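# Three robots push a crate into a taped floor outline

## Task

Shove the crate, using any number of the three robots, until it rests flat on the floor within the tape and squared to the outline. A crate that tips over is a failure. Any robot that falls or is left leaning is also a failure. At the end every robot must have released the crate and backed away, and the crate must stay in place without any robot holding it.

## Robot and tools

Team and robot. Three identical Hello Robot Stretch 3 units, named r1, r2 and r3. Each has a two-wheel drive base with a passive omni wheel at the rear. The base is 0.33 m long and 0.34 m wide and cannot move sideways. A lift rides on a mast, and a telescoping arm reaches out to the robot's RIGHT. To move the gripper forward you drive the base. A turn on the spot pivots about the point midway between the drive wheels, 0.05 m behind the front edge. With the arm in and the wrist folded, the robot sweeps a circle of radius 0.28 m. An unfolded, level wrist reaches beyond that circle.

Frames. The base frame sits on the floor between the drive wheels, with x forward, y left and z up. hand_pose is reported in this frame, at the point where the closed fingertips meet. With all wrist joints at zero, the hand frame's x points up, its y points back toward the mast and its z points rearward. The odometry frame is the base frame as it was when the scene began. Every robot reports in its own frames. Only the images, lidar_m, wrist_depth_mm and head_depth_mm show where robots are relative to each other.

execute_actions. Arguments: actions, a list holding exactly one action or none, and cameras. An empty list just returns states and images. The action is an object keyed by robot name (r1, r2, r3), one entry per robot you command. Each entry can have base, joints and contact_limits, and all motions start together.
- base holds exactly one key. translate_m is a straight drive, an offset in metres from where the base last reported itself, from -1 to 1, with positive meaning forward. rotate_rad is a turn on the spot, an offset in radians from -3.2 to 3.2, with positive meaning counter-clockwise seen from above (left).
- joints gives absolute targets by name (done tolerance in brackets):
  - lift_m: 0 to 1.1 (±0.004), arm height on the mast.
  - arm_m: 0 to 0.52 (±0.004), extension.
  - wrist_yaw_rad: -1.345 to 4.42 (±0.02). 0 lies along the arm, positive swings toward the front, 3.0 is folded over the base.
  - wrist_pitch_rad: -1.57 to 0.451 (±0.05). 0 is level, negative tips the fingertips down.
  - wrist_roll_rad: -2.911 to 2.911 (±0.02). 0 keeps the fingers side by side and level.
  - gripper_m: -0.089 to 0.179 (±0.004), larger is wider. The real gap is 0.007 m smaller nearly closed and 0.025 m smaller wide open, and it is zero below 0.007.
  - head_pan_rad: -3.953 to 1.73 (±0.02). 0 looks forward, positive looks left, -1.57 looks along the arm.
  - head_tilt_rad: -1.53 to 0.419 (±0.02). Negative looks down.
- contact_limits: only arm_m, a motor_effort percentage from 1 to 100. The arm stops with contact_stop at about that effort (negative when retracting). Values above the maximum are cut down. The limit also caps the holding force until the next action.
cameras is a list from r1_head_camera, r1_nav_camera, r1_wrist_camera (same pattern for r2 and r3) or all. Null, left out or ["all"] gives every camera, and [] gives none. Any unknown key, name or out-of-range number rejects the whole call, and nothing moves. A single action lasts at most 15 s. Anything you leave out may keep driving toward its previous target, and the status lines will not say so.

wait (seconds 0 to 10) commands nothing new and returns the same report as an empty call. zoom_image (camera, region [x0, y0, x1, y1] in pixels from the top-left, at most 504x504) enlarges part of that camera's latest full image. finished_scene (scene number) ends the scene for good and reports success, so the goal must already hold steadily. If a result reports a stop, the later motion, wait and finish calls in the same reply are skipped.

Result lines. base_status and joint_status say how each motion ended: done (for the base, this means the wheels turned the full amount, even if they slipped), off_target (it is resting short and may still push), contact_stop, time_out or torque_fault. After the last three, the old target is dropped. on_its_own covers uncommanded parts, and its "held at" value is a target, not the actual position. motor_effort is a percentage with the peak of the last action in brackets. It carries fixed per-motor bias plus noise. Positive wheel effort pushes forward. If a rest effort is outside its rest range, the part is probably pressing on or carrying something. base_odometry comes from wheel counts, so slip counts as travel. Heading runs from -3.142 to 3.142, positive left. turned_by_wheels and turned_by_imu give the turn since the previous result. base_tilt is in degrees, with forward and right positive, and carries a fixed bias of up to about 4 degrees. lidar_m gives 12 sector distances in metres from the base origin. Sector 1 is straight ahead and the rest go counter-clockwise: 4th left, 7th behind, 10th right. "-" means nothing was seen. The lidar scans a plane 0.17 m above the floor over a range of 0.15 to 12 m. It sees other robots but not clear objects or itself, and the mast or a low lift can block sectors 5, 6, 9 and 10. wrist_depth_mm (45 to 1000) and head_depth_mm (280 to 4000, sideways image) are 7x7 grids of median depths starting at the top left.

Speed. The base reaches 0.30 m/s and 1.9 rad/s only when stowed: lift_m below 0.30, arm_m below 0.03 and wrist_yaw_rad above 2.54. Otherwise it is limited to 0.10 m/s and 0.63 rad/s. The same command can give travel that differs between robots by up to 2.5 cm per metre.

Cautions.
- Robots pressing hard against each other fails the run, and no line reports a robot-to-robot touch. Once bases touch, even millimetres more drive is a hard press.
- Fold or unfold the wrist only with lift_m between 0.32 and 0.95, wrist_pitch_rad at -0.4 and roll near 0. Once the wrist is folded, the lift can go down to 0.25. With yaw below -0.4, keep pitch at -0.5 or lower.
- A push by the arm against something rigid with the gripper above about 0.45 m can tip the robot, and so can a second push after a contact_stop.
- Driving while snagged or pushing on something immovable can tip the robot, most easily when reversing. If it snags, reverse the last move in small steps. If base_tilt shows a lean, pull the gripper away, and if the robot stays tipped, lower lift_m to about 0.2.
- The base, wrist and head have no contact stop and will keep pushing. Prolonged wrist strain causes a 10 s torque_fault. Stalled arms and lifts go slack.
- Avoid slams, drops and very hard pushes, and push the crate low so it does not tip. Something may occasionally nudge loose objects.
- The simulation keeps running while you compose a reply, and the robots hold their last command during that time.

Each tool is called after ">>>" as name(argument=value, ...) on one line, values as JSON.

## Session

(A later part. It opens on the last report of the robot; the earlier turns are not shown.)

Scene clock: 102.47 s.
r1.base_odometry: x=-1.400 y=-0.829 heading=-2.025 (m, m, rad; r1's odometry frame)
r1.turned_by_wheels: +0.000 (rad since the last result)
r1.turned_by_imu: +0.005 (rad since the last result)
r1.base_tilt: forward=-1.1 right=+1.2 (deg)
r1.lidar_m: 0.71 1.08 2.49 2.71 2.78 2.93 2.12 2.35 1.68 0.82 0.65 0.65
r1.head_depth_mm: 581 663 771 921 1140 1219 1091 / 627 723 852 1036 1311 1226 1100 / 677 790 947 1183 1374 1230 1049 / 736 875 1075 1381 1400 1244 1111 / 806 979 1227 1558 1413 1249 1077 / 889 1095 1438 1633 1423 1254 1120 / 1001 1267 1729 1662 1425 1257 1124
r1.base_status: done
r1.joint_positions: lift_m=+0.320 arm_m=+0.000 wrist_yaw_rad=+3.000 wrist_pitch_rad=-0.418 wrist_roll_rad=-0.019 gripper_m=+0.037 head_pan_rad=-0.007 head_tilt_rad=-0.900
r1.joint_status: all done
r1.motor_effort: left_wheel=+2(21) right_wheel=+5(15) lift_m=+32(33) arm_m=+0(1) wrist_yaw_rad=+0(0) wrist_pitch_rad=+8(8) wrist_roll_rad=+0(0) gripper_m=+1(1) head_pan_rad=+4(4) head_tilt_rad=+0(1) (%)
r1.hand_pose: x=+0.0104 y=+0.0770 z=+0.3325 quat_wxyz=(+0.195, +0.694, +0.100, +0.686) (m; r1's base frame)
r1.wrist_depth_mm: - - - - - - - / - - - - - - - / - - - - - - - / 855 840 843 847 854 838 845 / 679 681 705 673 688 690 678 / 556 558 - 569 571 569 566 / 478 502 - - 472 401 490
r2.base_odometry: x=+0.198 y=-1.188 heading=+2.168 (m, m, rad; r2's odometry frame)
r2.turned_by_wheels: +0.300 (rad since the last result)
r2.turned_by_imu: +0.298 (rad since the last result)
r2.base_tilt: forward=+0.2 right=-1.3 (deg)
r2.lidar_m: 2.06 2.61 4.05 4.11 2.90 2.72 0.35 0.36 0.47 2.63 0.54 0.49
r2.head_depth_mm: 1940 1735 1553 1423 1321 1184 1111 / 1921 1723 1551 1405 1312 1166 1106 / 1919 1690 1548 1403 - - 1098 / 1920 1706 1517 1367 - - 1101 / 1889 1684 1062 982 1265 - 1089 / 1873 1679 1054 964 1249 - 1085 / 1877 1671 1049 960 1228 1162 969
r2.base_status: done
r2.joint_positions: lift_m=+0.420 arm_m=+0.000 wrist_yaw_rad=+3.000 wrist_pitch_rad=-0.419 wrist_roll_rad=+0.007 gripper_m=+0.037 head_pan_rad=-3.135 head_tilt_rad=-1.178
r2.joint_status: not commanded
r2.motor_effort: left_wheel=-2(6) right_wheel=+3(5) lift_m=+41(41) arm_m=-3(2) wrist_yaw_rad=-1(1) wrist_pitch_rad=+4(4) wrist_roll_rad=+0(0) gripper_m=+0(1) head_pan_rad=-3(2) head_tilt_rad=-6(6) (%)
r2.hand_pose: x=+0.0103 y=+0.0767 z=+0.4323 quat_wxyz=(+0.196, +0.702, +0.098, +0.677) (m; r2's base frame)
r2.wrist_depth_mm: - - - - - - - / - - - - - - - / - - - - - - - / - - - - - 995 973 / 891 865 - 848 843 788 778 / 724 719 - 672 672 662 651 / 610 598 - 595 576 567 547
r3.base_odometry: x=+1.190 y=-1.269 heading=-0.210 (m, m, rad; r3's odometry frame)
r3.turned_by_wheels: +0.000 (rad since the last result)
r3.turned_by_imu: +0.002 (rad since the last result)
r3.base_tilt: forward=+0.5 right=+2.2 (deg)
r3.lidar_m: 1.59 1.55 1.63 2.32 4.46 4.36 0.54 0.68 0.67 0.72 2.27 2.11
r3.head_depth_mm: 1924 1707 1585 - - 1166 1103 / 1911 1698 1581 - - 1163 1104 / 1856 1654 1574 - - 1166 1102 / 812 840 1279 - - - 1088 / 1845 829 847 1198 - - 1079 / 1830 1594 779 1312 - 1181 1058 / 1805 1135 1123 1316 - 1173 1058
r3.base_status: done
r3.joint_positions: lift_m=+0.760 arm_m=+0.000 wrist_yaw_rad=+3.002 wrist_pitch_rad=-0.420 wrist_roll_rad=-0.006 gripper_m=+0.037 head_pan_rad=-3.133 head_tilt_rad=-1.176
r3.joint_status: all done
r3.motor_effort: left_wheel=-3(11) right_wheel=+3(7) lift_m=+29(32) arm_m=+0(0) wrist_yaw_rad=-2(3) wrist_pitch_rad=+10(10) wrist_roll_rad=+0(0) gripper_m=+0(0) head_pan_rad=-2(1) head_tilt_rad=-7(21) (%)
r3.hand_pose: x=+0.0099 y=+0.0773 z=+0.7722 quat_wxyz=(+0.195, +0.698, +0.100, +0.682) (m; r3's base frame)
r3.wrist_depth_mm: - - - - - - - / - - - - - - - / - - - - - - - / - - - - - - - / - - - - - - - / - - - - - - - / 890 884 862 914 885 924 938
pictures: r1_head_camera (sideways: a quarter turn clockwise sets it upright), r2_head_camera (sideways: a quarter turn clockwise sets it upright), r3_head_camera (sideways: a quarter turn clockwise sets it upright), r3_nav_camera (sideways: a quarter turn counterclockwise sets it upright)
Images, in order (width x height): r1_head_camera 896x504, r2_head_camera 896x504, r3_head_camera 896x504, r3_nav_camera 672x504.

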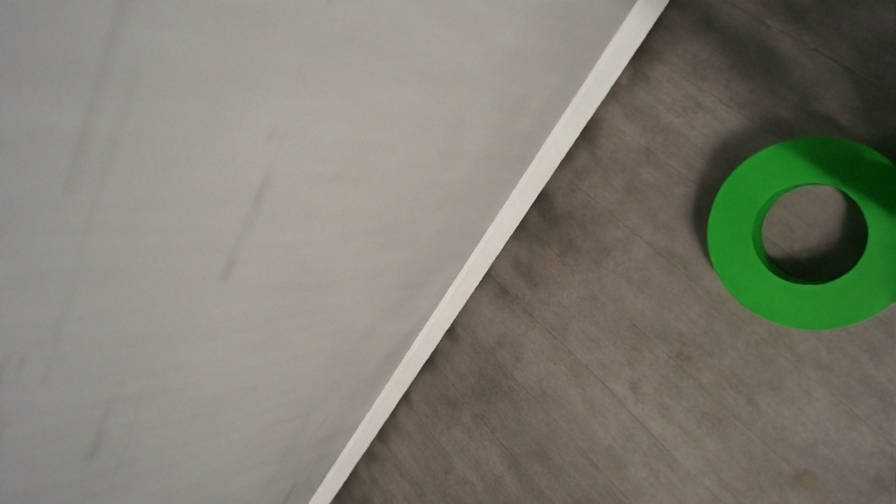

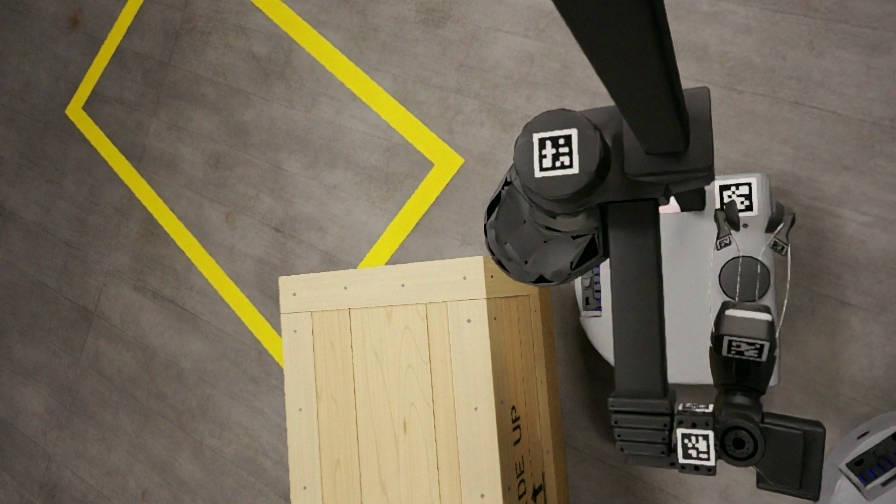

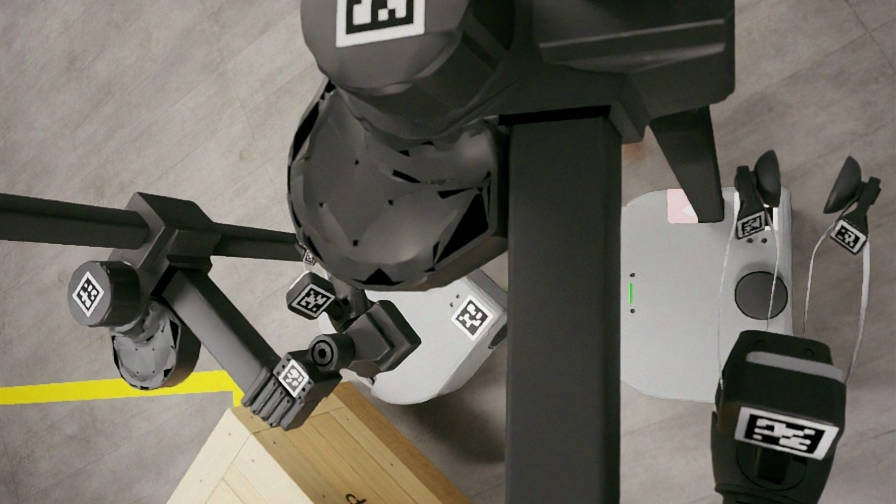

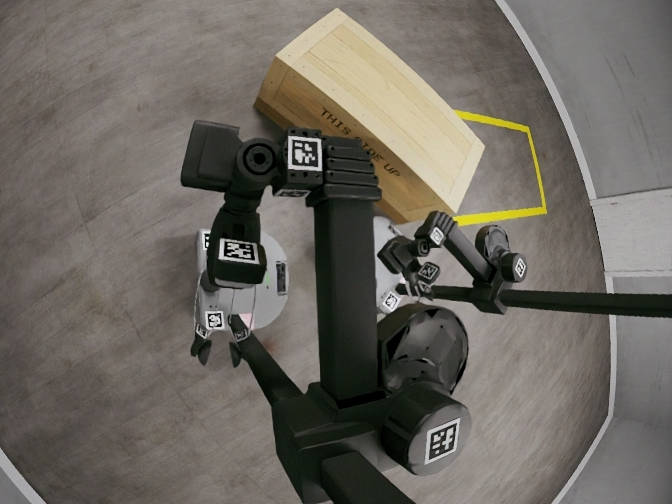

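>>> execute_actions(actions=[{"r1":{"base":{"translate_m":-0.1},"joints":{"lift_m":0.27,"head_pan_rad":-3.14}},"r3":{"base":{"translate_m":-0.05}}}], cameras=[])

>>> execute_actions(actions=[{"r1":{"base":{"rotate_rad":-0.31}},"r3":{"base":{"rotate_rad":0.86}}}], cameras=["r3_nav_camera","r3_head_camera"])

>>> execute_actions(actions=[{"r1":{"base":{"translate_m":-1}},"r3":{"base":{"translate_m":-0.1}}}], cameras=["r1_head_camera","r2_head_camera","r3_nav_camera"])

Scene clock: 109.17 s.
r1.base_odometry: x=-1.356 y=-0.739 heading=-2.025 (m, m, rad; r1's odometry frame)
r1.turned_by_wheels: +0.000 (rad since the last result)
r1.turned_by_imu: +0.000 (rad since the last result)
r1.base_tilt: forward=-1.1 right=+1.2 (deg)
r1.lidar_m: 0.79 1.22 2.55 2.78 2.72 4.05 2.02 2.24 1.89 0.91 0.74 0.73
r1.head_depth_mm: 2930 2279 1888 1590 1386 1219 1118 / 2923 2300 1911 1598 1384 1252 - / 2068 2161 1876 1607 1396 1280 - / 2119 2175 1939 1620 1406 1240 - / 2146 2199 1923 1616 1420 1245 - / 3016 2290 1948 1646 1424 1253 1136 / 3147 2405 1964 1644 1426 1250 1129
r1.base_status: done
r1.joint_positions: lift_m=+0.270 arm_m=+0.000 wrist_yaw_rad=+3.000 wrist_pitch_rad=-0.418 wrist_roll_rad=-0.019 gripper_m=+0.037 head_pan_rad=-3.133 head_tilt_rad=-0.900
r1.joint_status: all done
r1.motor_effort: left_wheel=-2(11) right_wheel=+2(5) lift_m=+26(28) arm_m=-2(2) wrist_yaw_rad=-1(0) wrist_pitch_rad=+9(9) wrist_roll_rad=+0(0) gripper_m=+0(1) head_pan_rad=-4(46) head_tilt_rad=+0(0) (%)
r1.hand_pose: x=+0.0104 y=+0.0770 z=+0.2828 quat_wxyz=(+0.195, +0.694, +0.100, +0.686) (m; r1's base frame)
r1.wrist_depth_mm: - - - - - - - / - - - - - - - / 980 - 997 992 991 - - / 740 754 749 741 758 764 767 / 590 607 623 611 598 602 615 / 505 520 - 529 512 508 404 / - - - - 424 353 358
r2.base_odometry: x=+0.198 y=-1.188 heading=+2.168 (m, m, rad; r2's odometry frame)
r2.turned_by_wheels: +0.000 (rad since the last result)
r2.turned_by_imu: +0.001 (rad since the last result)
r2.base_tilt: forward=+0.1 right=-1.3 (deg)
r2.lidar_m: 2.07 2.62 4.07 4.13 2.90 2.71 0.35 0.36 0.47 2.63 0.49 0.44
r2.head_depth_mm: 1947 1729 1551 1422 1318 1180 1109 / 1930 1712 1532 1409 1301 1160 1112 / 1916 1707 1538 1407 - - 1108 / 1905 1717 1516 1362 - - 1101 / 1886 1675 1059 983 1253 - 1095 / 1887 1687 1062 962 1252 - 1080 / 1848 1683 1049 959 1219 1169 942
r2.base_status: not commanded
r2.joint_positions: lift_m=+0.420 arm_m=+0.000 wrist_yaw_rad=+3.000 wrist_pitch_rad=-0.419 wrist_roll_rad=+0.007 gripper_m=+0.037 head_pan_rad=-3.135 head_tilt_rad=-1.178
r2.joint_status: not commanded
r2.motor_effort: left_wheel=-2(2) right_wheel=+3(3) lift_m=+41(41) arm_m=-3(2) wrist_yaw_rad=+0(1) wrist_pitch_rad=+4(4) wrist_roll_rad=+0(0) gripper_m=+0(0) head_pan_rad=-3(3) head_tilt_rad=-6(6) (%)
r2.hand_pose: x=+0.0103 y=+0.0767 z=+0.4323 quat_wxyz=(+0.196, +0.702, +0.098, +0.677) (m; r2's base frame)
r2.wrist_depth_mm: - - - - - - - / - - - - - - - / - - - - - - - / - - - - - - 975 / 912 869 - 840 846 789 774 / 737 712 - 673 673 663 651 / 615 600 - 597 571 568 558
r3.base_odometry: x=+1.141 y=-1.258 heading=-0.210 (m, m, rad; r3's odometry frame)
r3.turned_by_wheels: +0.000 (rad since the last result)
r3.turned_by_imu: +0.001 (rad since the last result)
r3.base_tilt: forward=+0.5 right=+2.2 (deg)
r3.lidar_m: 1.63 1.59 1.68 2.39 4.46 4.30 0.49 0.65 0.64 0.69 2.29 2.16
r3.head_depth_mm: 1926 1723 1577 - - 1157 1112 / 1888 1691 1572 - - 1162 1105 / 1807 1635 1567 - - 1171 1100 / 1801 796 1524 - - - 1090 / 1863 808 827 1153 - - 1075 / 1834 1601 750 1296 - 1180 1055 / 1807 1635 1078 1304 - 1171 1053
r3.base_status: done
r3.joint_positions: lift_m=+0.760 arm_m=+0.000 wrist_yaw_rad=+3.002 wrist_pitch_rad=-0.420 wrist_roll_rad=-0.006 gripper_m=+0.037 head_pan_rad=-3.133 head_tilt_rad=-1.176
r3.joint_status: not commanded
r3.motor_effort: left_wheel=-2(6) right_wheel=+2(4) lift_m=+29(29) arm_m=+1(0) wrist_yaw_rad=-3(3) wrist_pitch_rad=+10(10) wrist_roll_rad=+0(0) gripper_m=+1(0) head_pan_rad=-1(3) head_tilt_rad=-8(7) (%)
r3.hand_pose: x=+0.0099 y=+0.0773 z=+0.7722 quat_wxyz=(+0.195, +0.698, +0.100, +0.682) (m; r3's base frame)
r3.wrist_depth_mm: - - - - - - - / - - - - - - - / - - - - - - - / - - - - - - - / - - - - - - - / - - - - - - - / 870 879 888 929 899 925 930
pictures: none
No camera images: the call's "cameras" was empty. Leave "cameras" out to get every camera's image.

Scene clock: 111.47 s.
r1.base_odometry: x=-1.356 y=-0.739 heading=-2.335 (m, m, rad; r1's odometry frame)
r1.turned_by_wheels: -0.310 (rad since the last result)
r1.turned_by_imu: -0.312 (rad since the last result)
r1.base_tilt: forward=-1.0 right=+1.3 (deg)
r1.lidar_m: 0.73 0.90 1.75 2.57 3.15 2.71 2.01 2.03 6.24 1.27 0.80 0.73
r1.head_depth_mm: 2895 2271 1863 1595 1386 1223 1121 / 2934 2328 1912 1611 1384 1249 - / 2977 2349 1893 1603 1393 1277 - / 2999 2364 1921 1631 1397 1235 - / 3087 2283 1934 1626 1415 1246 - / 2715 2136 1949 1636 1413 1249 1135 / 2669 2081 1976 1657 1429 1255 1121
r1.base_status: done
r1.joint_positions: lift_m=+0.270 arm_m=+0.000 wrist_yaw_rad=+3.000 wrist_pitch_rad=-0.418 wrist_roll_rad=-0.019 gripper_m=+0.037 head_pan_rad=-3.133 head_tilt_rad=-0.900
r1.joint_status: not commanded
r1.motor_effort: left_wheel=+2(11) right_wheel=-1(5) lift_m=+26(26) arm_m=-1(2) wrist_yaw_rad=+0(1) wrist_pitch_rad=+9(9) wrist_roll_rad=+0(0) gripper_m=-1(2) head_pan_rad=-4(4) head_tilt_rad=+1(1) (%)
r1.hand_pose: x=+0.0104 y=+0.0770 z=+0.2828 quat_wxyz=(+0.195, +0.694, +0.100, +0.686) (m; r1's base frame)
r1.wrist_depth_mm: - - - - - - - / - - - - - - - / 999 - 974 - 996 - 995 / 742 740 757 742 754 746 758 / 600 598 618 593 620 599 607 / 501 519 - 528 413 432 417 / - - - - 411 418 411
r2.base_odometry: x=+0.198 y=-1.188 heading=+2.168 (m, m, rad; r2's odometry frame)
r2.turned_by_wheels: +0.000 (rad since the last result)
r2.turned_by_imu: +0.001 (rad since the last result)
r2.base_tilt: forward=+0.3 right=-1.3 (deg)
r2.lidar_m: 2.06 2.61 4.05 4.14 2.91 2.71 0.35 0.36 0.47 2.63 0.35 2.03
r2.head_depth_mm: 1946 1724 1564 1422 1333 1180 1106 / 1937 1710 1534 1406 1308 1163 1109 / 1929 1698 1527 1393 - - 1106 / 1920 1684 1507 1374 - - 1101 / 1891 1693 1059 983 1261 - 1095 / 1884 1683 1061 963 1248 - 1082 / 1874 1667 1055 958 1221 1161 939
r2.base_status: not commanded
r2.joint_positions: lift_m=+0.420 arm_m=+0.000 wrist_yaw_rad=+3.000 wrist_pitch_rad=-0.419 wrist_roll_rad=+0.007 gripper_m=+0.037 head_pan_rad=-3.135 head_tilt_rad=-1.178
r2.joint_status: not commanded
r2.motor_effort: left_wheel=-2(2) right_wheel=+3(3) lift_m=+42(42) arm_m=-2(3) wrist_yaw_rad=-1(1) wrist_pitch_rad=+4(4) wrist_roll_rad=+0(0) gripper_m=+0(0) head_pan_rad=-3(3) head_tilt_rad=-6(5) (%)
r2.hand_pose: x=+0.0103 y=+0.0767 z=+0.4323 quat_wxyz=(+0.196, +0.702, +0.098, +0.677) (m; r2's base frame)
r2.wrist_depth_mm: - - - - - - - / - - - - - - - / - - - - - - - / - - - - - - 968 / 888 878 - 817 847 790 784 / 734 716 - 681 671 669 632 / 607 607 - 595 572 565 551
r3.base_odometry: x=+1.141 y=-1.258 heading=+0.649 (m, m, rad; r3's odometry frame)
r3.turned_by_wheels: +0.860 (rad since the last result)
r3.turned_by_imu: +0.863 (rad since the last result)
r3.base_tilt: forward=+0.5 right=+2.2 (deg)
r3.lidar_m: 1.61 2.01 4.16 4.43 0.49 0.68 0.64 0.65 2.31 2.29 1.73 1.60
r3.head_depth_mm: 1922 1684 1125 - - 1163 1107 / 1900 1187 1106 - - 1165 1109 / 1890 1182 1101 - - 1172 1099 / 1855 1164 1089 - - - 1090 / 1829 1160 1080 1335 - - 1078 / 1846 1148 1072 1330 - 1181 1056 / 1815 1142 1063 1313 - 1168 1058
r3.base_status: done
r3.joint_positions: lift_m=+0.760 arm_m=+0.000 wrist_yaw_rad=+3.002 wrist_pitch_rad=-0.420 wrist_roll_rad=-0.006 gripper_m=+0.037 head_pan_rad=-3.133 head_tilt_rad=-1.176
r3.joint_status: not commanded
r3.motor_effort: left_wheel=-3(7) right_wheel=+3(7) lift_m=+29(29) arm_m=+0(1) wrist_yaw_rad=-3(2) wrist_pitch_rad=+10(11) wrist_roll_rad=+0(0) gripper_m=+1(0) head_pan_rad=-2(2) head_tilt_rad=-7(7) (%)
r3.hand_pose: x=+0.0099 y=+0.0773 z=+0.7722 quat_wxyz=(+0.195, +0.698, +0.100, +0.682) (m; r3's base frame)
r3.wrist_depth_mm: - - - - - - - / 576 - - - - - - / 526 - - - - - - / - - - - - - - / 463 665 - - - - - / 369 814 - - - - - / 776 740 882 904 873 897 926
pictures: r3_head_camera (sideways: a quarter turn clockwise sets it upright), r3_nav_camera (sideways: a quarter turn counterclockwise sets it upright)
Images, in order (width x height): r3_head_camera 896x504, r3_nav_camera 672x504.

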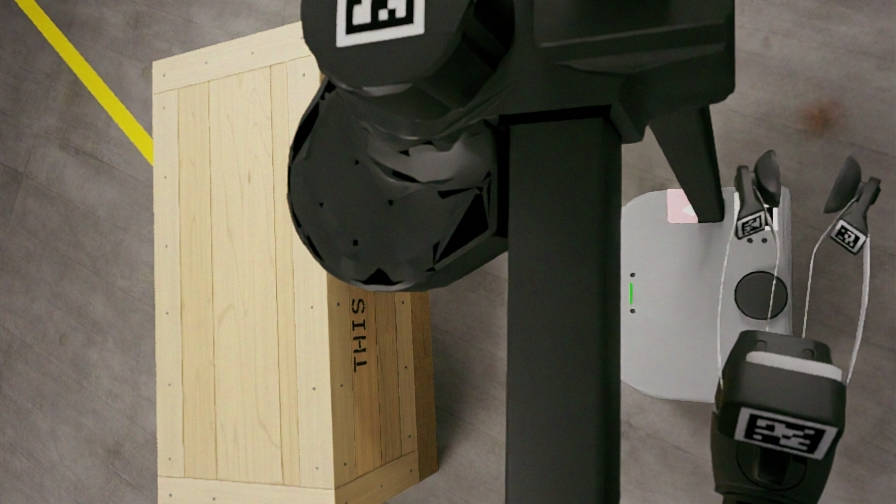

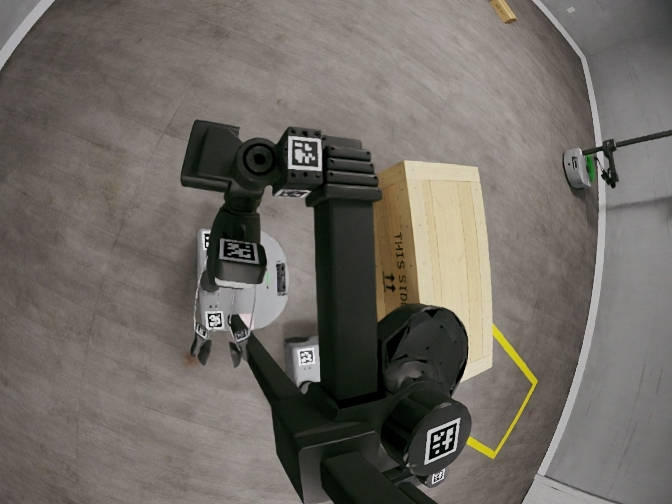

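Scene clock: 116.50 s.
r1.base_odometry: x=-0.664 y=-0.017 heading=-2.335 (m, m, rad; r1's odometry frame)
r1.turned_by_wheels: +0.000 (rad since the last result)
r1.turned_by_imu: -0.006 (rad since the last result)
r1.base_tilt: forward=-1.1 right=+1.2 (deg)
r1.lidar_m: 1.68 2.04 2.89 2.91 1.93 1.93 3.13 1.07 1.29 2.95 1.85 1.67
r1.head_depth_mm: 2688 2277 1873 1587 1373 1216 1123 / 2807 2309 1865 1601 1403 1239 - / 2886 2327 1927 1607 1397 1270 - / 2959 2361 1920 1613 1398 1239 - / 3037 2332 1924 1631 1417 1244 - / 3109 2390 1803 1579 1411 1252 1140 / 3127 2398 1366 1562 1416 1256 1123
r1.base_status: done
r1.joint_positions: lift_m=+0.270 arm_m=+0.000 wrist_yaw_rad=+3.000 wrist_pitch_rad=-0.418 wrist_roll_rad=-0.019 gripper_m=+0.037 head_pan_rad=-3.133 head_tilt_rad=-0.900
r1.joint_status: not commanded
r1.motor_effort: left_wheel=+3(8) right_wheel=-1(7) lift_m=+26(26) arm_m=-1(2) wrist_yaw_rad=+1(0) wrist_pitch_rad=+8(9) wrist_roll_rad=+0(0) gripper_m=+1(1) head_pan_rad=-4(4) head_tilt_rad=+1(1) (%)
r1.hand_pose: x=+0.0104 y=+0.0770 z=+0.2828 quat_wxyz=(+0.195, +0.694, +0.100, +0.686) (m; r1's base frame)
r1.wrist_depth_mm: - - - - - - - / - - - - - - - / 967 - - - 990 - - / 755 739 765 751 749 766 770 / 599 597 631 599 606 601 603 / 507 525 - 532 516 503 507 / - - - - 422 434 438
r2.base_odometry: x=+0.198 y=-1.188 heading=+2.168 (m, m, rad; r2's odometry frame)
r2.turned_by_wheels: +0.000 (rad since the last result)
r2.turned_by_imu: +0.001 (rad since the last result)
r2.base_tilt: forward=+0.2 right=-1.3 (deg)
r2.lidar_m: 2.06 2.61 4.05 4.14 2.90 2.71 0.35 0.36 0.48 2.63 0.29 2.03
r2.head_depth_mm: 1938 1726 1549 1409 1329 1183 1109 / 1939 1717 1534 1408 1302 1162 1110 / 1926 1703 1536 1395 - - 1099 / 1905 1688 1514 1367 - - 1096 / 1892 1696 1066 974 1260 - 1090 / 1869 1686 1054 964 1252 - 1085 / 1892 1667 1045 962 1221 1168 940
r2.base_status: not commanded
r2.joint_positions: lift_m=+0.420 arm_m=+0.000 wrist_yaw_rad=+3.000 wrist_pitch_rad=-0.419 wrist_roll_rad=+0.007 gripper_m=+0.037 head_pan_rad=-3.135 head_tilt_rad=-1.178
r2.joint_status: not commanded
r2.motor_effort: left_wheel=-1(2) right_wheel=+3(3) lift_m=+42(42) arm_m=-3(2) wrist_yaw_rad=+0(1) wrist_pitch_rad=+4(4) wrist_roll_rad=+0(0) gripper_m=+1(0) head_pan_rad=-3(3) head_tilt_rad=-5(6) (%)
r2.hand_pose: x=+0.0103 y=+0.0767 z=+0.4323 quat_wxyz=(+0.196, +0.702, +0.098, +0.677) (m; r2's base frame)
r2.wrist_depth_mm: - - - - - - - / - - - - - - - / - - - - - - - / - - - - - 996 985 / 908 858 - 829 852 802 781 / 730 707 - 666 666 657 652 / 618 598 - 582 565 561 559
r3.base_odometry: x=+1.061 y=-1.319 heading=+0.649 (m, m, rad; r3's odometry frame)
r3.turned_by_wheels: +0.000 (rad since the last result)
r3.turned_by_imu: +0.001 (rad since the last result)
r3.base_tilt: forward=+0.5 right=+2.2 (deg)
r3.lidar_m: 1.70 2.12 4.41 4.47 3.35 0.57 0.54 0.55 4.36 2.27 1.84 1.69
r3.head_depth_mm: 1922 1703 1134 - - 1163 1112 / 1888 1692 1108 - - 1166 1103 / 1883 1694 1109 - - 1170 1101 / 1847 1672 1087 - - - 1089 / 1837 1646 1046 1230 - - 1072 / 1822 1628 1039 1196 - 1177 1055 / 1814 1619 1035 1171 - 1168 1053
r3.base_status: done
r3.joint_positions: lift_m=+0.760 arm_m=+0.000 wrist_yaw_rad=+3.002 wrist_pitch_rad=-0.420 wrist_roll_rad=-0.006 gripper_m=+0.037 head_pan_rad=-3.133 head_tilt_rad=-1.176
r3.joint_status: not commanded
r3.motor_effort: left_wheel=-3(9) right_wheel=+3(4) lift_m=+29(29) arm_m=+1(0) wrist_yaw_rad=-3(3) wrist_pitch_rad=+10(10) wrist_roll_rad=+0(0) gripper_m=+0(1) head_pan_rad=-1(2) head_tilt_rad=-7(8) (%)
r3.hand_pose: x=+0.0099 y=+0.0773 z=+0.7722 quat_wxyz=(+0.195, +0.698, +0.100, +0.682) (m; r3's base frame)
r3.wrist_depth_mm: - - - - - - - / - - - - - - - / 519 550 - - - - - / 465 - - - - - - / 359 469 - - - - - / - 374 - - - - - / 835 735 865 920 881 926 911
pictures: r1_head_camera (sideways: a quarter turn clockwise sets it upright), r2_head_camera (sideways: a quarter turn clockwise sets it upright), r3_nav_camera (sideways: a quarter turn counterclockwise sets it upright)
Images, in order (width x height): r1_head_camera 896x504, r2_head_camera 896x504, r3_nav_camera 672x504.

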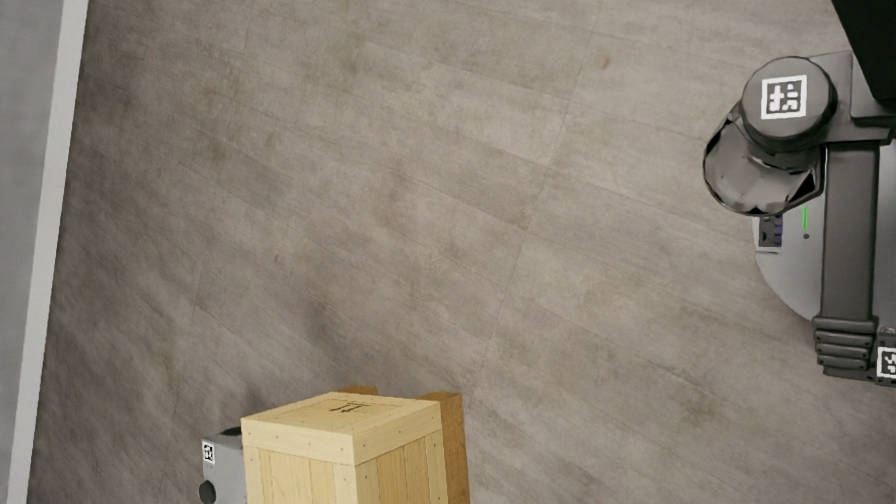

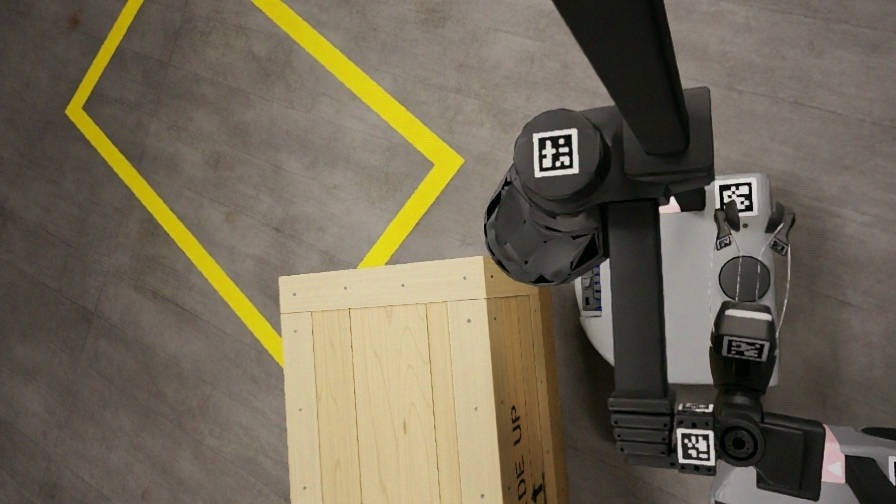

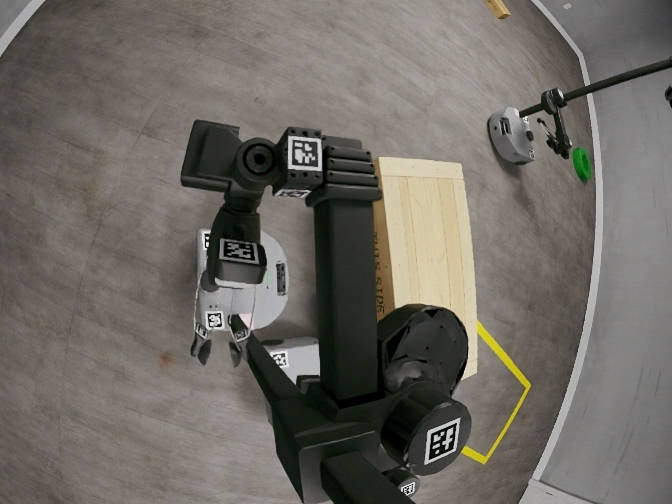

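>>> execute_actions(actions=[{"r1":{"base":{"translate_m":-1}},"r3":{"base":{"translate_m":-0.19}}}], cameras=[])

>>> execute_actions(actions=[{"r1":{"base":{"translate_m":-1}}}], cameras=[])

>>> execute_actions(actions=[{"r1":{"base":{"rotate_rad":1.25},"joints":{"head_tilt_rad":-1.19}}}], cameras=[])

>>> execute_actions(actions=[{"r1":{"base":{"translate_m":-0.5}}}], cameras=["r1_head_camera","r1_nav_camera","r2_head_camera"])

Scene clock: 124.63 s.
r1.base_odometry: x=+0.028 y=+0.705 heading=-2.335 (m, m, rad; r1's odometry frame)
r1.turned_by_wheels: +0.000 (rad since the last result)
r1.turned_by_imu: -0.006 (rad since the last result)
r1.base_tilt: forward=-1.1 right=+1.1 (deg)
r1.lidar_m: 2.62 3.21 3.23 1.42 1.41 2.16 2.18 2.62 0.49 0.46 2.90 2.61
r1.head_depth_mm: 1891 2151 1876 1606 1391 1222 1117 / 1964 2183 1890 1598 1399 1251 - / 2080 2241 1915 1599 1393 1275 - / 2163 2325 1922 1623 1412 1242 - / 2218 2355 1932 1634 1412 1247 - / 2355 2435 1946 1639 1422 1251 1130 / 2460 2428 1963 1664 1441 1255 1123
r1.base_status: done
r1.joint_positions: lift_m=+0.270 arm_m=+0.000 wrist_yaw_rad=+3.000 wrist_pitch_rad=-0.418 wrist_roll_rad=-0.019 gripper_m=+0.037 head_pan_rad=-3.133 head_tilt_rad=-0.900
r1.joint_status: not commanded
r1.motor_effort: left_wheel=+2(8) right_wheel=-2(6) lift_m=+26(26) arm_m=-1(1) wrist_yaw_rad=+0(0) wrist_pitch_rad=+8(9) wrist_roll_rad=+0(0) gripper_m=+1(0) head_pan_rad=-4(3) head_tilt_rad=+0(0) (%)
r1.hand_pose: x=+0.0104 y=+0.0770 z=+0.2828 quat_wxyz=(+0.195, +0.694, +0.100, +0.686) (m; r1's base frame)
r1.wrist_depth_mm: - - - - - - - / - - - - - - - / 986 - 981 - 995 - - / 739 754 750 750 762 765 755 / 600 598 625 597 606 605 609 / 495 514 - 532 514 508 506 / - - - - 422 436 435
r2.base_odometry: x=+0.198 y=-1.188 heading=+2.168 (m, m, rad; r2's odometry frame)
r2.turned_by_wheels: +0.000 (rad since the last result)
r2.turned_by_imu: +0.002 (rad since the last result)
r2.base_tilt: forward=+0.2 right=-1.4 (deg)
r2.lidar_m: 2.06 2.62 4.07 4.13 2.91 2.72 0.35 0.36 0.47 0.26 2.19 2.03
r2.head_depth_mm: 1948 1725 1550 1414 1328 1184 1110 / 1946 1718 1546 1404 1308 1169 1106 / 1901 1719 1520 1403 - - 1103 / 1902 1697 1519 1362 - - 1095 / 1886 1691 1059 979 1259 - 1091 / 1886 1683 1057 966 1256 - 1079 / 1856 1669 1052 957 1128 999 1065
r2.base_status: not commanded
r2.joint_positions: lift_m=+0.420 arm_m=+0.000 wrist_yaw_rad=+3.000 wrist_pitch_rad=-0.419 wrist_roll_rad=+0.007 gripper_m=+0.037 head_pan_rad=-3.135 head_tilt_rad=-1.178
r2.joint_status: not commanded
r2.motor_effort: left_wheel=-2(2) right_wheel=+3(3) lift_m=+42(41) arm_m=-3(2) wrist_yaw_rad=-1(1) wrist_pitch_rad=+4(4) wrist_roll_rad=+0(0) gripper_m=+1(1) head_pan_rad=-3(3) head_tilt_rad=-5(6) (%)
r2.hand_pose: x=+0.0103 y=+0.0767 z=+0.4323 quat_wxyz=(+0.196, +0.702, +0.098, +0.677) (m; r2's base frame)
r2.wrist_depth_mm: - - - - - - - / - - - - - - - / - - - - - - - / - - - - - - 962 / 904 895 - 828 842 800 780 / 737 722 - 671 669 656 647 / 608 611 - 587 576 567 553
r3.base_odometry: x=+0.910 y=-1.434 heading=+0.649 (m, m, rad; r3's odometry frame)
r3.turned_by_wheels: +0.000 (rad since the last result)
r3.turned_by_imu: +0.002 (rad since the last result)
r3.base_tilt: forward=+0.5 right=+2.2 (deg)
r3.lidar_m: 1.88 2.35 4.49 0.38 0.54 0.37 0.35 0.35 0.46 2.24 2.04 1.86
r3.head_depth_mm: 1924 1713 1585 - - 621 1089 / 1914 1690 1109 - - 1016 1104 / 1885 1677 1336 - - 1164 1100 / 1847 1670 1086 - - - 1094 / 1836 1656 1046 959 - - 1073 / 1812 1628 1043 952 - 1185 1056 / 1805 1619 1036 947 - 1176 1058
r3.base_status: done
r3.joint_positions: lift_m=+0.760 arm_m=+0.000 wrist_yaw_rad=+3.002 wrist_pitch_rad=-0.420 wrist_roll_rad=-0.006 gripper_m=+0.037 head_pan_rad=-3.133 head_tilt_rad=-1.176
r3.joint_status: not commanded
r3.motor_effort: left_wheel=-3(8) right_wheel=+3(6) lift_m=+29(29) arm_m=+0(1) wrist_yaw_rad=-3(3) wrist_pitch_rad=+10(11) wrist_roll_rad=+0(0) gripper_m=+1(0) head_pan_rad=-2(1) head_tilt_rad=-7(7) (%)
r3.hand_pose: x=+0.0099 y=+0.0773 z=+0.7722 quat_wxyz=(+0.195, +0.698, +0.100, +0.682) (m; r3's base frame)
r3.wrist_depth_mm: - - - - - - - / - - - - - - - / - - 563 - - - - / - - - - - - - / - - - - - - - / 589 - - - - - - / 523 718 728 866 895 920 930
pictures: none
No camera images: the call's "cameras" was empty. Leave "cameras" out to get every camera's image.

Scene clock: 129.67 s.
r1.base_odometry: x=+0.719 y=+1.427 heading=-2.335 (m, m, rad; r1's odometry frame)
r1.turned_by_wheels: +0.000 (rad since the last result)
r1.turned_by_imu: -0.006 (rad since the last result)
r1.base_tilt: forward=-1.1 right=+1.1 (deg)
r1.lidar_m: 3.58 3.98 1.42 1.49 1.36 1.22 1.23 1.47 2.80 5.24 0.94 0.83
r1.head_depth_mm: 1053 1213 1445 1594 1380 1217 1114 / 1093 1264 1522 1591 1386 1236 - / 1138 1342 1616 1613 1396 1272 - / 1185 1403 1707 1613 1419 1249 - / 1244 1471 1794 1653 1426 1253 - / 1294 1553 1850 1654 1426 1247 1135 / 1367 1650 1900 1668 1440 1256 1125
r1.base_status: done
r1.joint_positions: lift_m=+0.270 arm_m=+0.000 wrist_yaw_rad=+3.000 wrist_pitch_rad=-0.418 wrist_roll_rad=-0.019 gripper_m=+0.037 head_pan_rad=-3.133 head_tilt_rad=-0.900
r1.joint_status: not commanded
r1.motor_effort: left_wheel=+2(8) right_wheel=-2(7) lift_m=+26(26) arm_m=-2(2) wrist_yaw_rad=+0(0) wrist_pitch_rad=+9(9) wrist_roll_rad=+0(0) gripper_m=+0(0) head_pan_rad=-4(4) head_tilt_rad=+0(0) (%)
r1.hand_pose: x=+0.0104 y=+0.0770 z=+0.2828 quat_wxyz=(+0.195, +0.694, +0.100, +0.686) (m; r1's base frame)
r1.wrist_depth_mm: - - - - - - - / - - - - - - - / 985 - 983 972 - - 977 / 751 750 743 748 757 741 755 / 593 598 631 597 603 606 610 / 503 519 - 526 523 508 502 / - - - - 422 437 436
r2.base_odometry: x=+0.198 y=-1.188 heading=+2.168 (m, m, rad; r2's odometry frame)
r2.turned_by_wheels: +0.000 (rad since the last result)
r2.turned_by_imu: +0.001 (rad since the last result)
r2.base_tilt: forward=+0.2 right=-1.3 (deg)
r2.lidar_m: 2.06 2.62 4.07 4.13 2.90 2.71 0.35 0.36 0.48 0.26 2.19 2.03
r2.head_depth_mm: 1925 1739 1561 1419 1323 1179 1109 / 1932 1712 1557 1398 1308 1165 1108 / 1904 1698 1543 1396 - - 1104 / 1905 1698 1504 1361 - - 1096 / 1893 1690 1058 986 1252 - 1095 / 1893 1685 1061 966 1250 - 1087 / 1865 1670 1051 958 1121 1000 1066
r2.base_status: not commanded
r2.joint_positions: lift_m=+0.420 arm_m=+0.000 wrist_yaw_rad=+3.000 wrist_pitch_rad=-0.419 wrist_roll_rad=+0.007 gripper_m=+0.037 head_pan_rad=-3.135 head_tilt_rad=-1.178
r2.joint_status: not commanded
r2.motor_effort: left_wheel=-2(2) right_wheel=+3(3) lift_m=+41(42) arm_m=-2(2) wrist_yaw_rad=-1(0) wrist_pitch_rad=+4(4) wrist_roll_rad=+0(0) gripper_m=+0(0) head_pan_rad=-3(3) head_tilt_rad=-6(6) (%)
r2.hand_pose: x=+0.0103 y=+0.0767 z=+0.4323 quat_wxyz=(+0.196, +0.702, +0.098, +0.677) (m; r2's base frame)
r2.wrist_depth_mm: - - - - - - - / - - - - - - - / - - - - - - - / - - - - - - 970 / 874 883 - 851 844 798 795 / 719 718 - 675 672 660 656 / 609 596 - 580 573 574 556
r3.base_odometry: x=+0.910 y=-1.434 heading=+0.649 (m, m, rad; r3's odometry frame)
r3.turned_by_wheels: +0.000 (rad since the last result)
r3.turned_by_imu: +0.001 (rad since the last result)
r3.base_tilt: forward=+0.5 right=+2.2 (deg)
r3.lidar_m: 1.88 2.34 4.51 0.38 0.54 0.37 0.35 0.35 0.46 2.24 0.94 1.86
r3.head_depth_mm: 1914 1699 1586 - - 621 1095 / 1905 1691 1097 - - 1015 1098 / 1880 1686 1337 - - 1167 1102 / 1861 1657 1082 - - - 1095 / 1844 1649 1050 956 - - 1076 / 1819 1647 1045 949 - 1179 1056 / 1816 1627 1035 946 - 1175 1055
r3.base_status: not commanded
r3.joint_positions: lift_m=+0.760 arm_m=+0.000 wrist_yaw_rad=+3.002 wrist_pitch_rad=-0.420 wrist_roll_rad=-0.006 gripper_m=+0.037 head_pan_rad=-3.133 head_tilt_rad=-1.176
r3.joint_status: not commanded
r3.motor_effort: left_wheel=-2(3) right_wheel=+3(3) lift_m=+29(29) arm_m=-1(0) wrist_yaw_rad=-3(3) wrist_pitch_rad=+11(10) wrist_roll_rad=+0(0) gripper_m=+0(1) head_pan_rad=-2(2) head_tilt_rad=-7(7) (%)
r3.hand_pose: x=+0.0099 y=+0.0773 z=+0.7722 quat_wxyz=(+0.195, +0.698, +0.100, +0.682) (m; r3's base frame)
r3.wrist_depth_mm: - - - - - - - / - - - - - - - / - - 575 - - - - / - - - - - - - / - - - - - - - / 597 - - - - - - / 524 718 740 884 880 937 944
pictures: none
No camera images: the call's "cameras" was empty. Leave "cameras" out to get every camera's image.

Scene clock: 131.73 s.
r1.base_odometry: x=+0.719 y=+1.427 heading=-1.085 (m, m, rad; r1's odometry frame)
r1.turned_by_wheels: +1.250 (rad since the last result)
r1.turned_by_imu: +1.257 (rad since the last result)
r1.base_tilt: forward=-1.0 right=+1.1 (deg)
r1.lidar_m: 1.42 1.73 1.27 1.22 1.27 1.74 4.87 0.94 0.84 0.89 3.71 3.72
r1.head_depth_mm: 1774 1611 1459 1347 1270 1156 1093 / 1774 1611 1471 1359 - 1151 1103 / 1785 1620 1479 1357 - - 1106 / 1810 1629 1476 1380 1308 - 1110 / 1837 1656 1505 1390 1305 - 1112 / 1834 1655 1522 1379 1285 1201 1120 / 1850 1672 1505 1395 1300 1206 1126
r1.base_status: done
r1.joint_positions: lift_m=+0.270 arm_m=+0.000 wrist_yaw_rad=+3.000 wrist_pitch_rad=-0.418 wrist_roll_rad=-0.019 gripper_m=+0.037 head_pan_rad=-3.134 head_tilt_rad=-1.176
r1.joint_status: all done
r1.motor_effort: left_wheel=-2(11) right_wheel=+2(9) lift_m=+26(26) arm_m=-2(2) wrist_yaw_rad=+1(0) wrist_pitch_rad=+9(9) wrist_roll_rad=+0(0) gripper_m=+0(1) head_pan_rad=-3(4) head_tilt_rad=-5(20) (%)
r1.hand_pose: x=+0.0104 y=+0.0770 z=+0.2828 quat_wxyz=(+0.195, +0.694, +0.100, +0.686) (m; r1's base frame)
r1.wrist_depth_mm: - - - - - - - / - - - - - - - / 982 - - 986 989 985 - / 743 747 752 756 752 763 754 / 602 592 638 597 600 604 595 / 499 523 - 534 517 507 499 / - - - - 422 435 437
r2.base_odometry: x=+0.198 y=-1.188 heading=+2.168 (m, m, rad; r2's odometry frame)
r2.turned_by_wheels: +0.000 (rad since the last result)
r2.turned_by_imu: +0.000 (rad since the last result)
r2.base_tilt: forward=+0.2 right=-1.3 (deg)
r2.lidar_m: 2.06 2.62 4.06 4.14 2.90 2.71 0.35 0.36 0.48 0.26 1.39 2.03
r2.head_depth_mm: 1952 1722 1555 1416 1328 1192 1112 / 1942 1715 1557 1404 1316 1160 1103 / 1917 1733 1539 1395 - - 1097 / 1906 1697 1513 1358 - - 1096 / 1899 1703 1066 981 1256 - 1089 / 1867 1680 1065 969 1247 - 1091 / 1848 1679 1053 956 1130 1005 1068
r2.base_status: not commanded
r2.joint_positions: lift_m=+0.420 arm_m=+0.000 wrist_yaw_rad=+3.000 wrist_pitch_rad=-0.419 wrist_roll_rad=+0.007 gripper_m=+0.037 head_pan_rad=-3.135 head_tilt_rad=-1.178
r2.joint_status: not commanded
r2.motor_effort: left_wheel=-2(2) right_wheel=+3(3) lift_m=+42(41) arm_m=-2(3) wrist_yaw_rad=-1(0) wrist_pitch_rad=+4(4) wrist_roll_rad=+0(0) gripper_m=+0(0) head_pan_rad=-3(3) head_tilt_rad=-6(6) (%)
r2.hand_pose: x=+0.0103 y=+0.0767 z=+0.4323 quat_wxyz=(+0.196, +0.702, +0.098, +0.677) (m; r2's base frame)
r2.wrist_depth_mm: - - - - - - - / - - - - - - - / - - - - - - - / - - - - - 995 985 / 900 872 - 844 837 783 781 / 711 721 - 678 669 668 639 / 618 602 - 595 583 571 554
r3.base_odometry: x=+0.910 y=-1.434 heading=+0.649 (m, m, rad; r3's odometry frame)
r3.turned_by_wheels: +0.000 (rad since the last result)
r3.turned_by_imu: +0.000 (rad since the last result)
r3.base_tilt: forward=+0.6 right=+2.2 (deg)
r3.lidar_m: 1.88 2.34 4.51 0.38 0.53 0.37 0.35 0.35 0.46 2.24 0.95 1.87
r3.head_depth_mm: 1933 1712 1596 - - 624 1091 / 1902 1694 1105 - - 1014 1103 / 1881 1673 1338 - - 1172 1096 / 1850 1665 1090 - - - 1093 / 1846 1659 1052 959 - - 1079 / 1828 1643 1035 949 - 1187 1061 / 1809 1616 1036 942 - 1175 1054
r3.base_status: not commanded
r3.joint_positions: lift_m=+0.760 arm_m=+0.000 wrist_yaw_rad=+3.002 wrist_pitch_rad=-0.420 wrist_roll_rad=-0.006 gripper_m=+0.037 head_pan_rad=-3.133 head_tilt_rad=-1.176
r3.joint_status: not commanded
r3.motor_effort: left_wheel=-3(3) right_wheel=+3(3) lift_m=+29(29) arm_m=+0(0) wrist_yaw_rad=-3(3) wrist_pitch_rad=+11(10) wrist_roll_rad=+0(0) gripper_m=+0(0) head_pan_rad=-2(2) head_tilt_rad=-7(7) (%)
r3.hand_pose: x=+0.0099 y=+0.0773 z=+0.7722 quat_wxyz=(+0.195, +0.698, +0.100, +0.682) (m; r3's base frame)
r3.wrist_depth_mm: - - - - - - - / - - - - - - - / - - 566 - - - - / - - - - - - - / - - - - - - - / 594 - - - - - - / 531 697 730 868 895 918 928
pictures: none
No camera images: the call's "cameras" was empty. Leave "cameras" out to get every camera's image.

Scene clock: 134.97 s.
r1.base_odometry: x=+0.486 y=+1.869 heading=-1.085 (m, m, rad; r1's odometry frame)
r1.turned_by_wheels: +0.000 (rad since the last result)
r1.turned_by_imu: -0.003 (rad since the last result)
r1.base_tilt: forward=-1.1 right=+1.2 (deg)
r1.lidar_m: 1.92 1.73 1.27 1.22 1.27 1.74 4.70 4.92 0.65 0.84 0.83 4.23
r1.head_depth_mm: 1762 1591 1449 1347 1262 1158 1092 / 1770 1603 1467 1344 - 1147 1100 / 1799 1611 1478 1371 - - 1108 / 1794 1627 1505 1379 1300 - 1111 / 1821 1648 1487 1392 1286 - 1113 / 1828 1657 1510 1396 1289 1201 1125 / 1867 1667 1518 1406 1298 1201 1133
r1.base_status: done
r1.joint_positions: lift_m=+0.270 arm_m=+0.000 wrist_yaw_rad=+3.000 wrist_pitch_rad=-0.418 wrist_roll_rad=-0.019 gripper_m=+0.037 head_pan_rad=-3.134 head_tilt_rad=-1.176
r1.joint_status: not commanded
r1.motor_effort: left_wheel=-2(13) right_wheel=+2(6) lift_m=+26(26) arm_m=-1(1) wrist_yaw_rad=+1(0) wrist_pitch_rad=+9(9) wrist_roll_rad=+0(0) gripper_m=+1(0) head_pan_rad=-4(4) head_tilt_rad=-5(5) (%)
r1.hand_pose: x=+0.0104 y=+0.0770 z=+0.2828 quat_wxyz=(+0.195, +0.694, +0.100, +0.686) (m; r1's base frame)
r1.wrist_depth_mm: - - - - - - - / - - - - - - - / 978 - 981 977 - 986 - / 743 743 743 749 764 758 766 / 595 602 632 602 608 611 608 / 501 523 - 532 515 505 506 / - - - - 417 434 433
r2.base_odometry: x=+0.198 y=-1.188 heading=+2.168 (m, m, rad; r2's odometry frame)
r2.turned_by_wheels: +0.000 (rad since the last result)
r2.turned_by_imu: +0.001 (rad since the last result)
r2.base_tilt: forward=+0.3 right=-1.3 (deg)
r2.lidar_m: 2.06 2.62 4.06 4.14 2.90 2.72 0.35 0.36 0.47 0.26 0.98 2.03
r2.head_depth_mm: 1953 1726 1552 1419 1327 1174 1114 / 1922 1705 1532 1401 1302 1160 1112 / 1917 1710 1542 1395 - - 1104 / 1922 1708 1514 1366 - - 1098 / 1903 1706 1064 973 1260 - 1094 / 1874 1681 1057 965 1247 - 1086 / 1864 1670 1053 957 1130 1002 1067
r2.base_status: not commanded
r2.joint_positions: lift_m=+0.420 arm_m=+0.000 wrist_yaw_rad=+3.000 wrist_pitch_rad=-0.419 wrist_roll_rad=+0.007 gripper_m=+0.037 head_pan_rad=-3.135 head_tilt_rad=-1.178
r2.joint_status: not commanded
r2.motor_effort: left_wheel=-2(2) right_wheel=+3(3) lift_m=+41(41) arm_m=-2(2) wrist_yaw_rad=-1(0) wrist_pitch_rad=+4(4) wrist_roll_rad=+0(0) gripper_m=+1(0) head_pan_rad=-3(3) head_tilt_rad=-6(5) (%)
r2.hand_pose: x=+0.0103 y=+0.0767 z=+0.4323 quat_wxyz=(+0.196, +0.702, +0.098, +0.677) (m; r2's base frame)
r2.wrist_depth_mm: - - - - - - - / - - - - - - - / - - - - - - - / - - - - - - 984 / 905 881 - 822 853 791 776 / 720 704 - 683 669 664 643 / 605 597 - 589 579 567 553
r3.base_odometry: x=+0.910 y=-1.434 heading=+0.649 (m, m, rad; r3's odometry frame)
r3.turned_by_wheels: +0.000 (rad since the last result)
r3.turned_by_imu: +0.001 (rad since the last result)
r3.base_tilt: forward=+0.5 right=+2.2 (deg)
r3.lidar_m: 1.88 2.35 4.51 0.38 0.54 0.37 0.35 0.35 0.46 2.24 2.03 0.65
r3.head_depth_mm: 1918 1706 1601 - - 622 1089 / 1895 1707 1106 - - 1016 1101 / 1894 1679 1346 - - 1165 1097 / 1861 1666 1081 - - - 1094 / 1855 1656 1048 961 - - 1073 / 1822 1632 1038 949 - 1181 1063 / 1816 1620 1036 944 - 1175 1055
r3.base_status: not commanded
r3.joint_positions: lift_m=+0.760 arm_m=+0.000 wrist_yaw_rad=+3.002 wrist_pitch_rad=-0.420 wrist_roll_rad=-0.006 gripper_m=+0.037 head_pan_rad=-3.133 head_tilt_rad=-1.176
r3.joint_status: not commanded
r3.motor_effort: left_wheel=-2(3) right_wheel=+3(3) lift_m=+29(29) arm_m=+0(0) wrist_yaw_rad=-2(2) wrist_pitch_rad=+10(11) wrist_roll_rad=+0(0) gripper_m=+0(1) head_pan_rad=-1(2) head_tilt_rad=-7(7) (%)
r3.hand_pose: x=+0.0099 y=+0.0773 z=+0.7722 quat_wxyz=(+0.195, +0.698, +0.100, +0.682) (m; r3's base frame)
r3.wrist_depth_mm: - - - - - - - / - - - - - - - / - - 572 - - - - / - - - - - - - / - - - - - - - / 593 - - - - - - / 518 695 721 865 883 918 924
pictures: r1_head_camera (sideways: a quarter turn clockwise sets it upright), r1_nav_camera (sideways: a quarter turn counterclockwise sets it upright), r2_head_camera (sideways: a quarter turn clockwise sets it upright)
Images, in order (width x height): r1_head_camera 896x504, r1_nav_camera 672x504, r2_head_camera 896x504.

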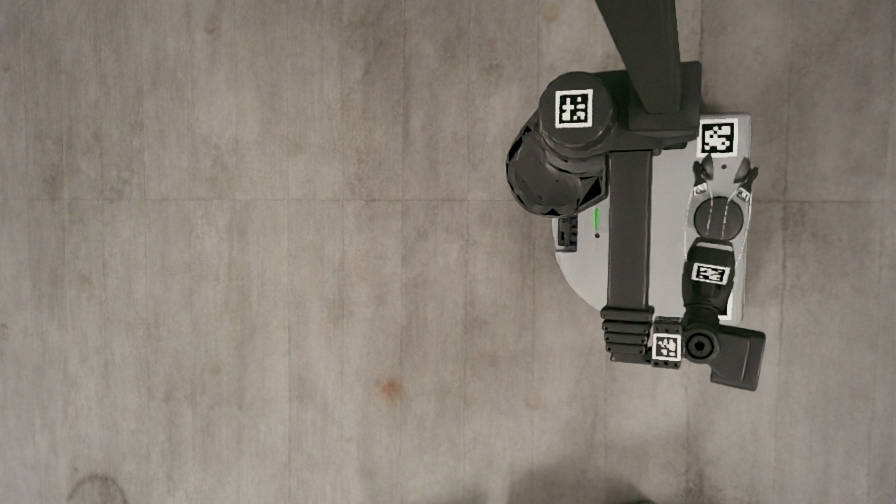

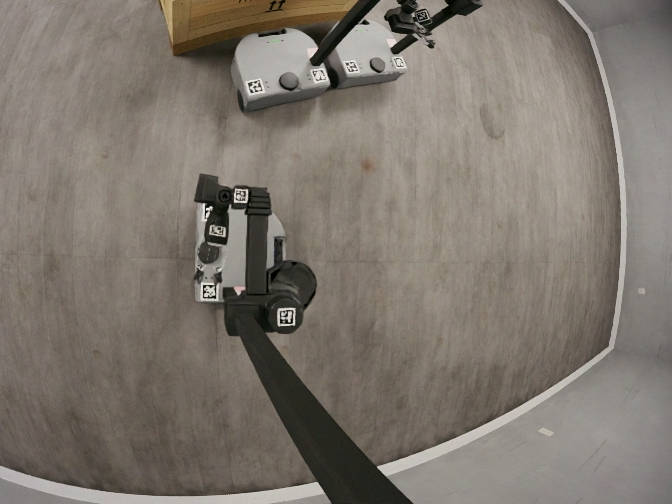

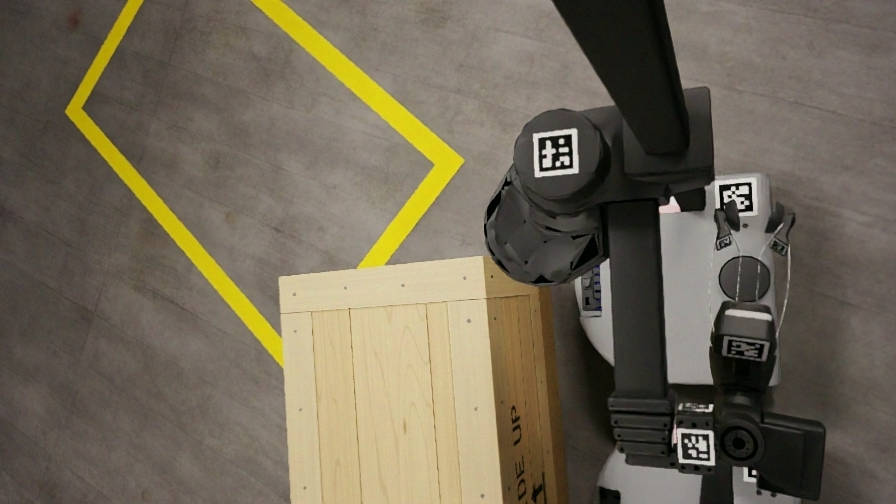

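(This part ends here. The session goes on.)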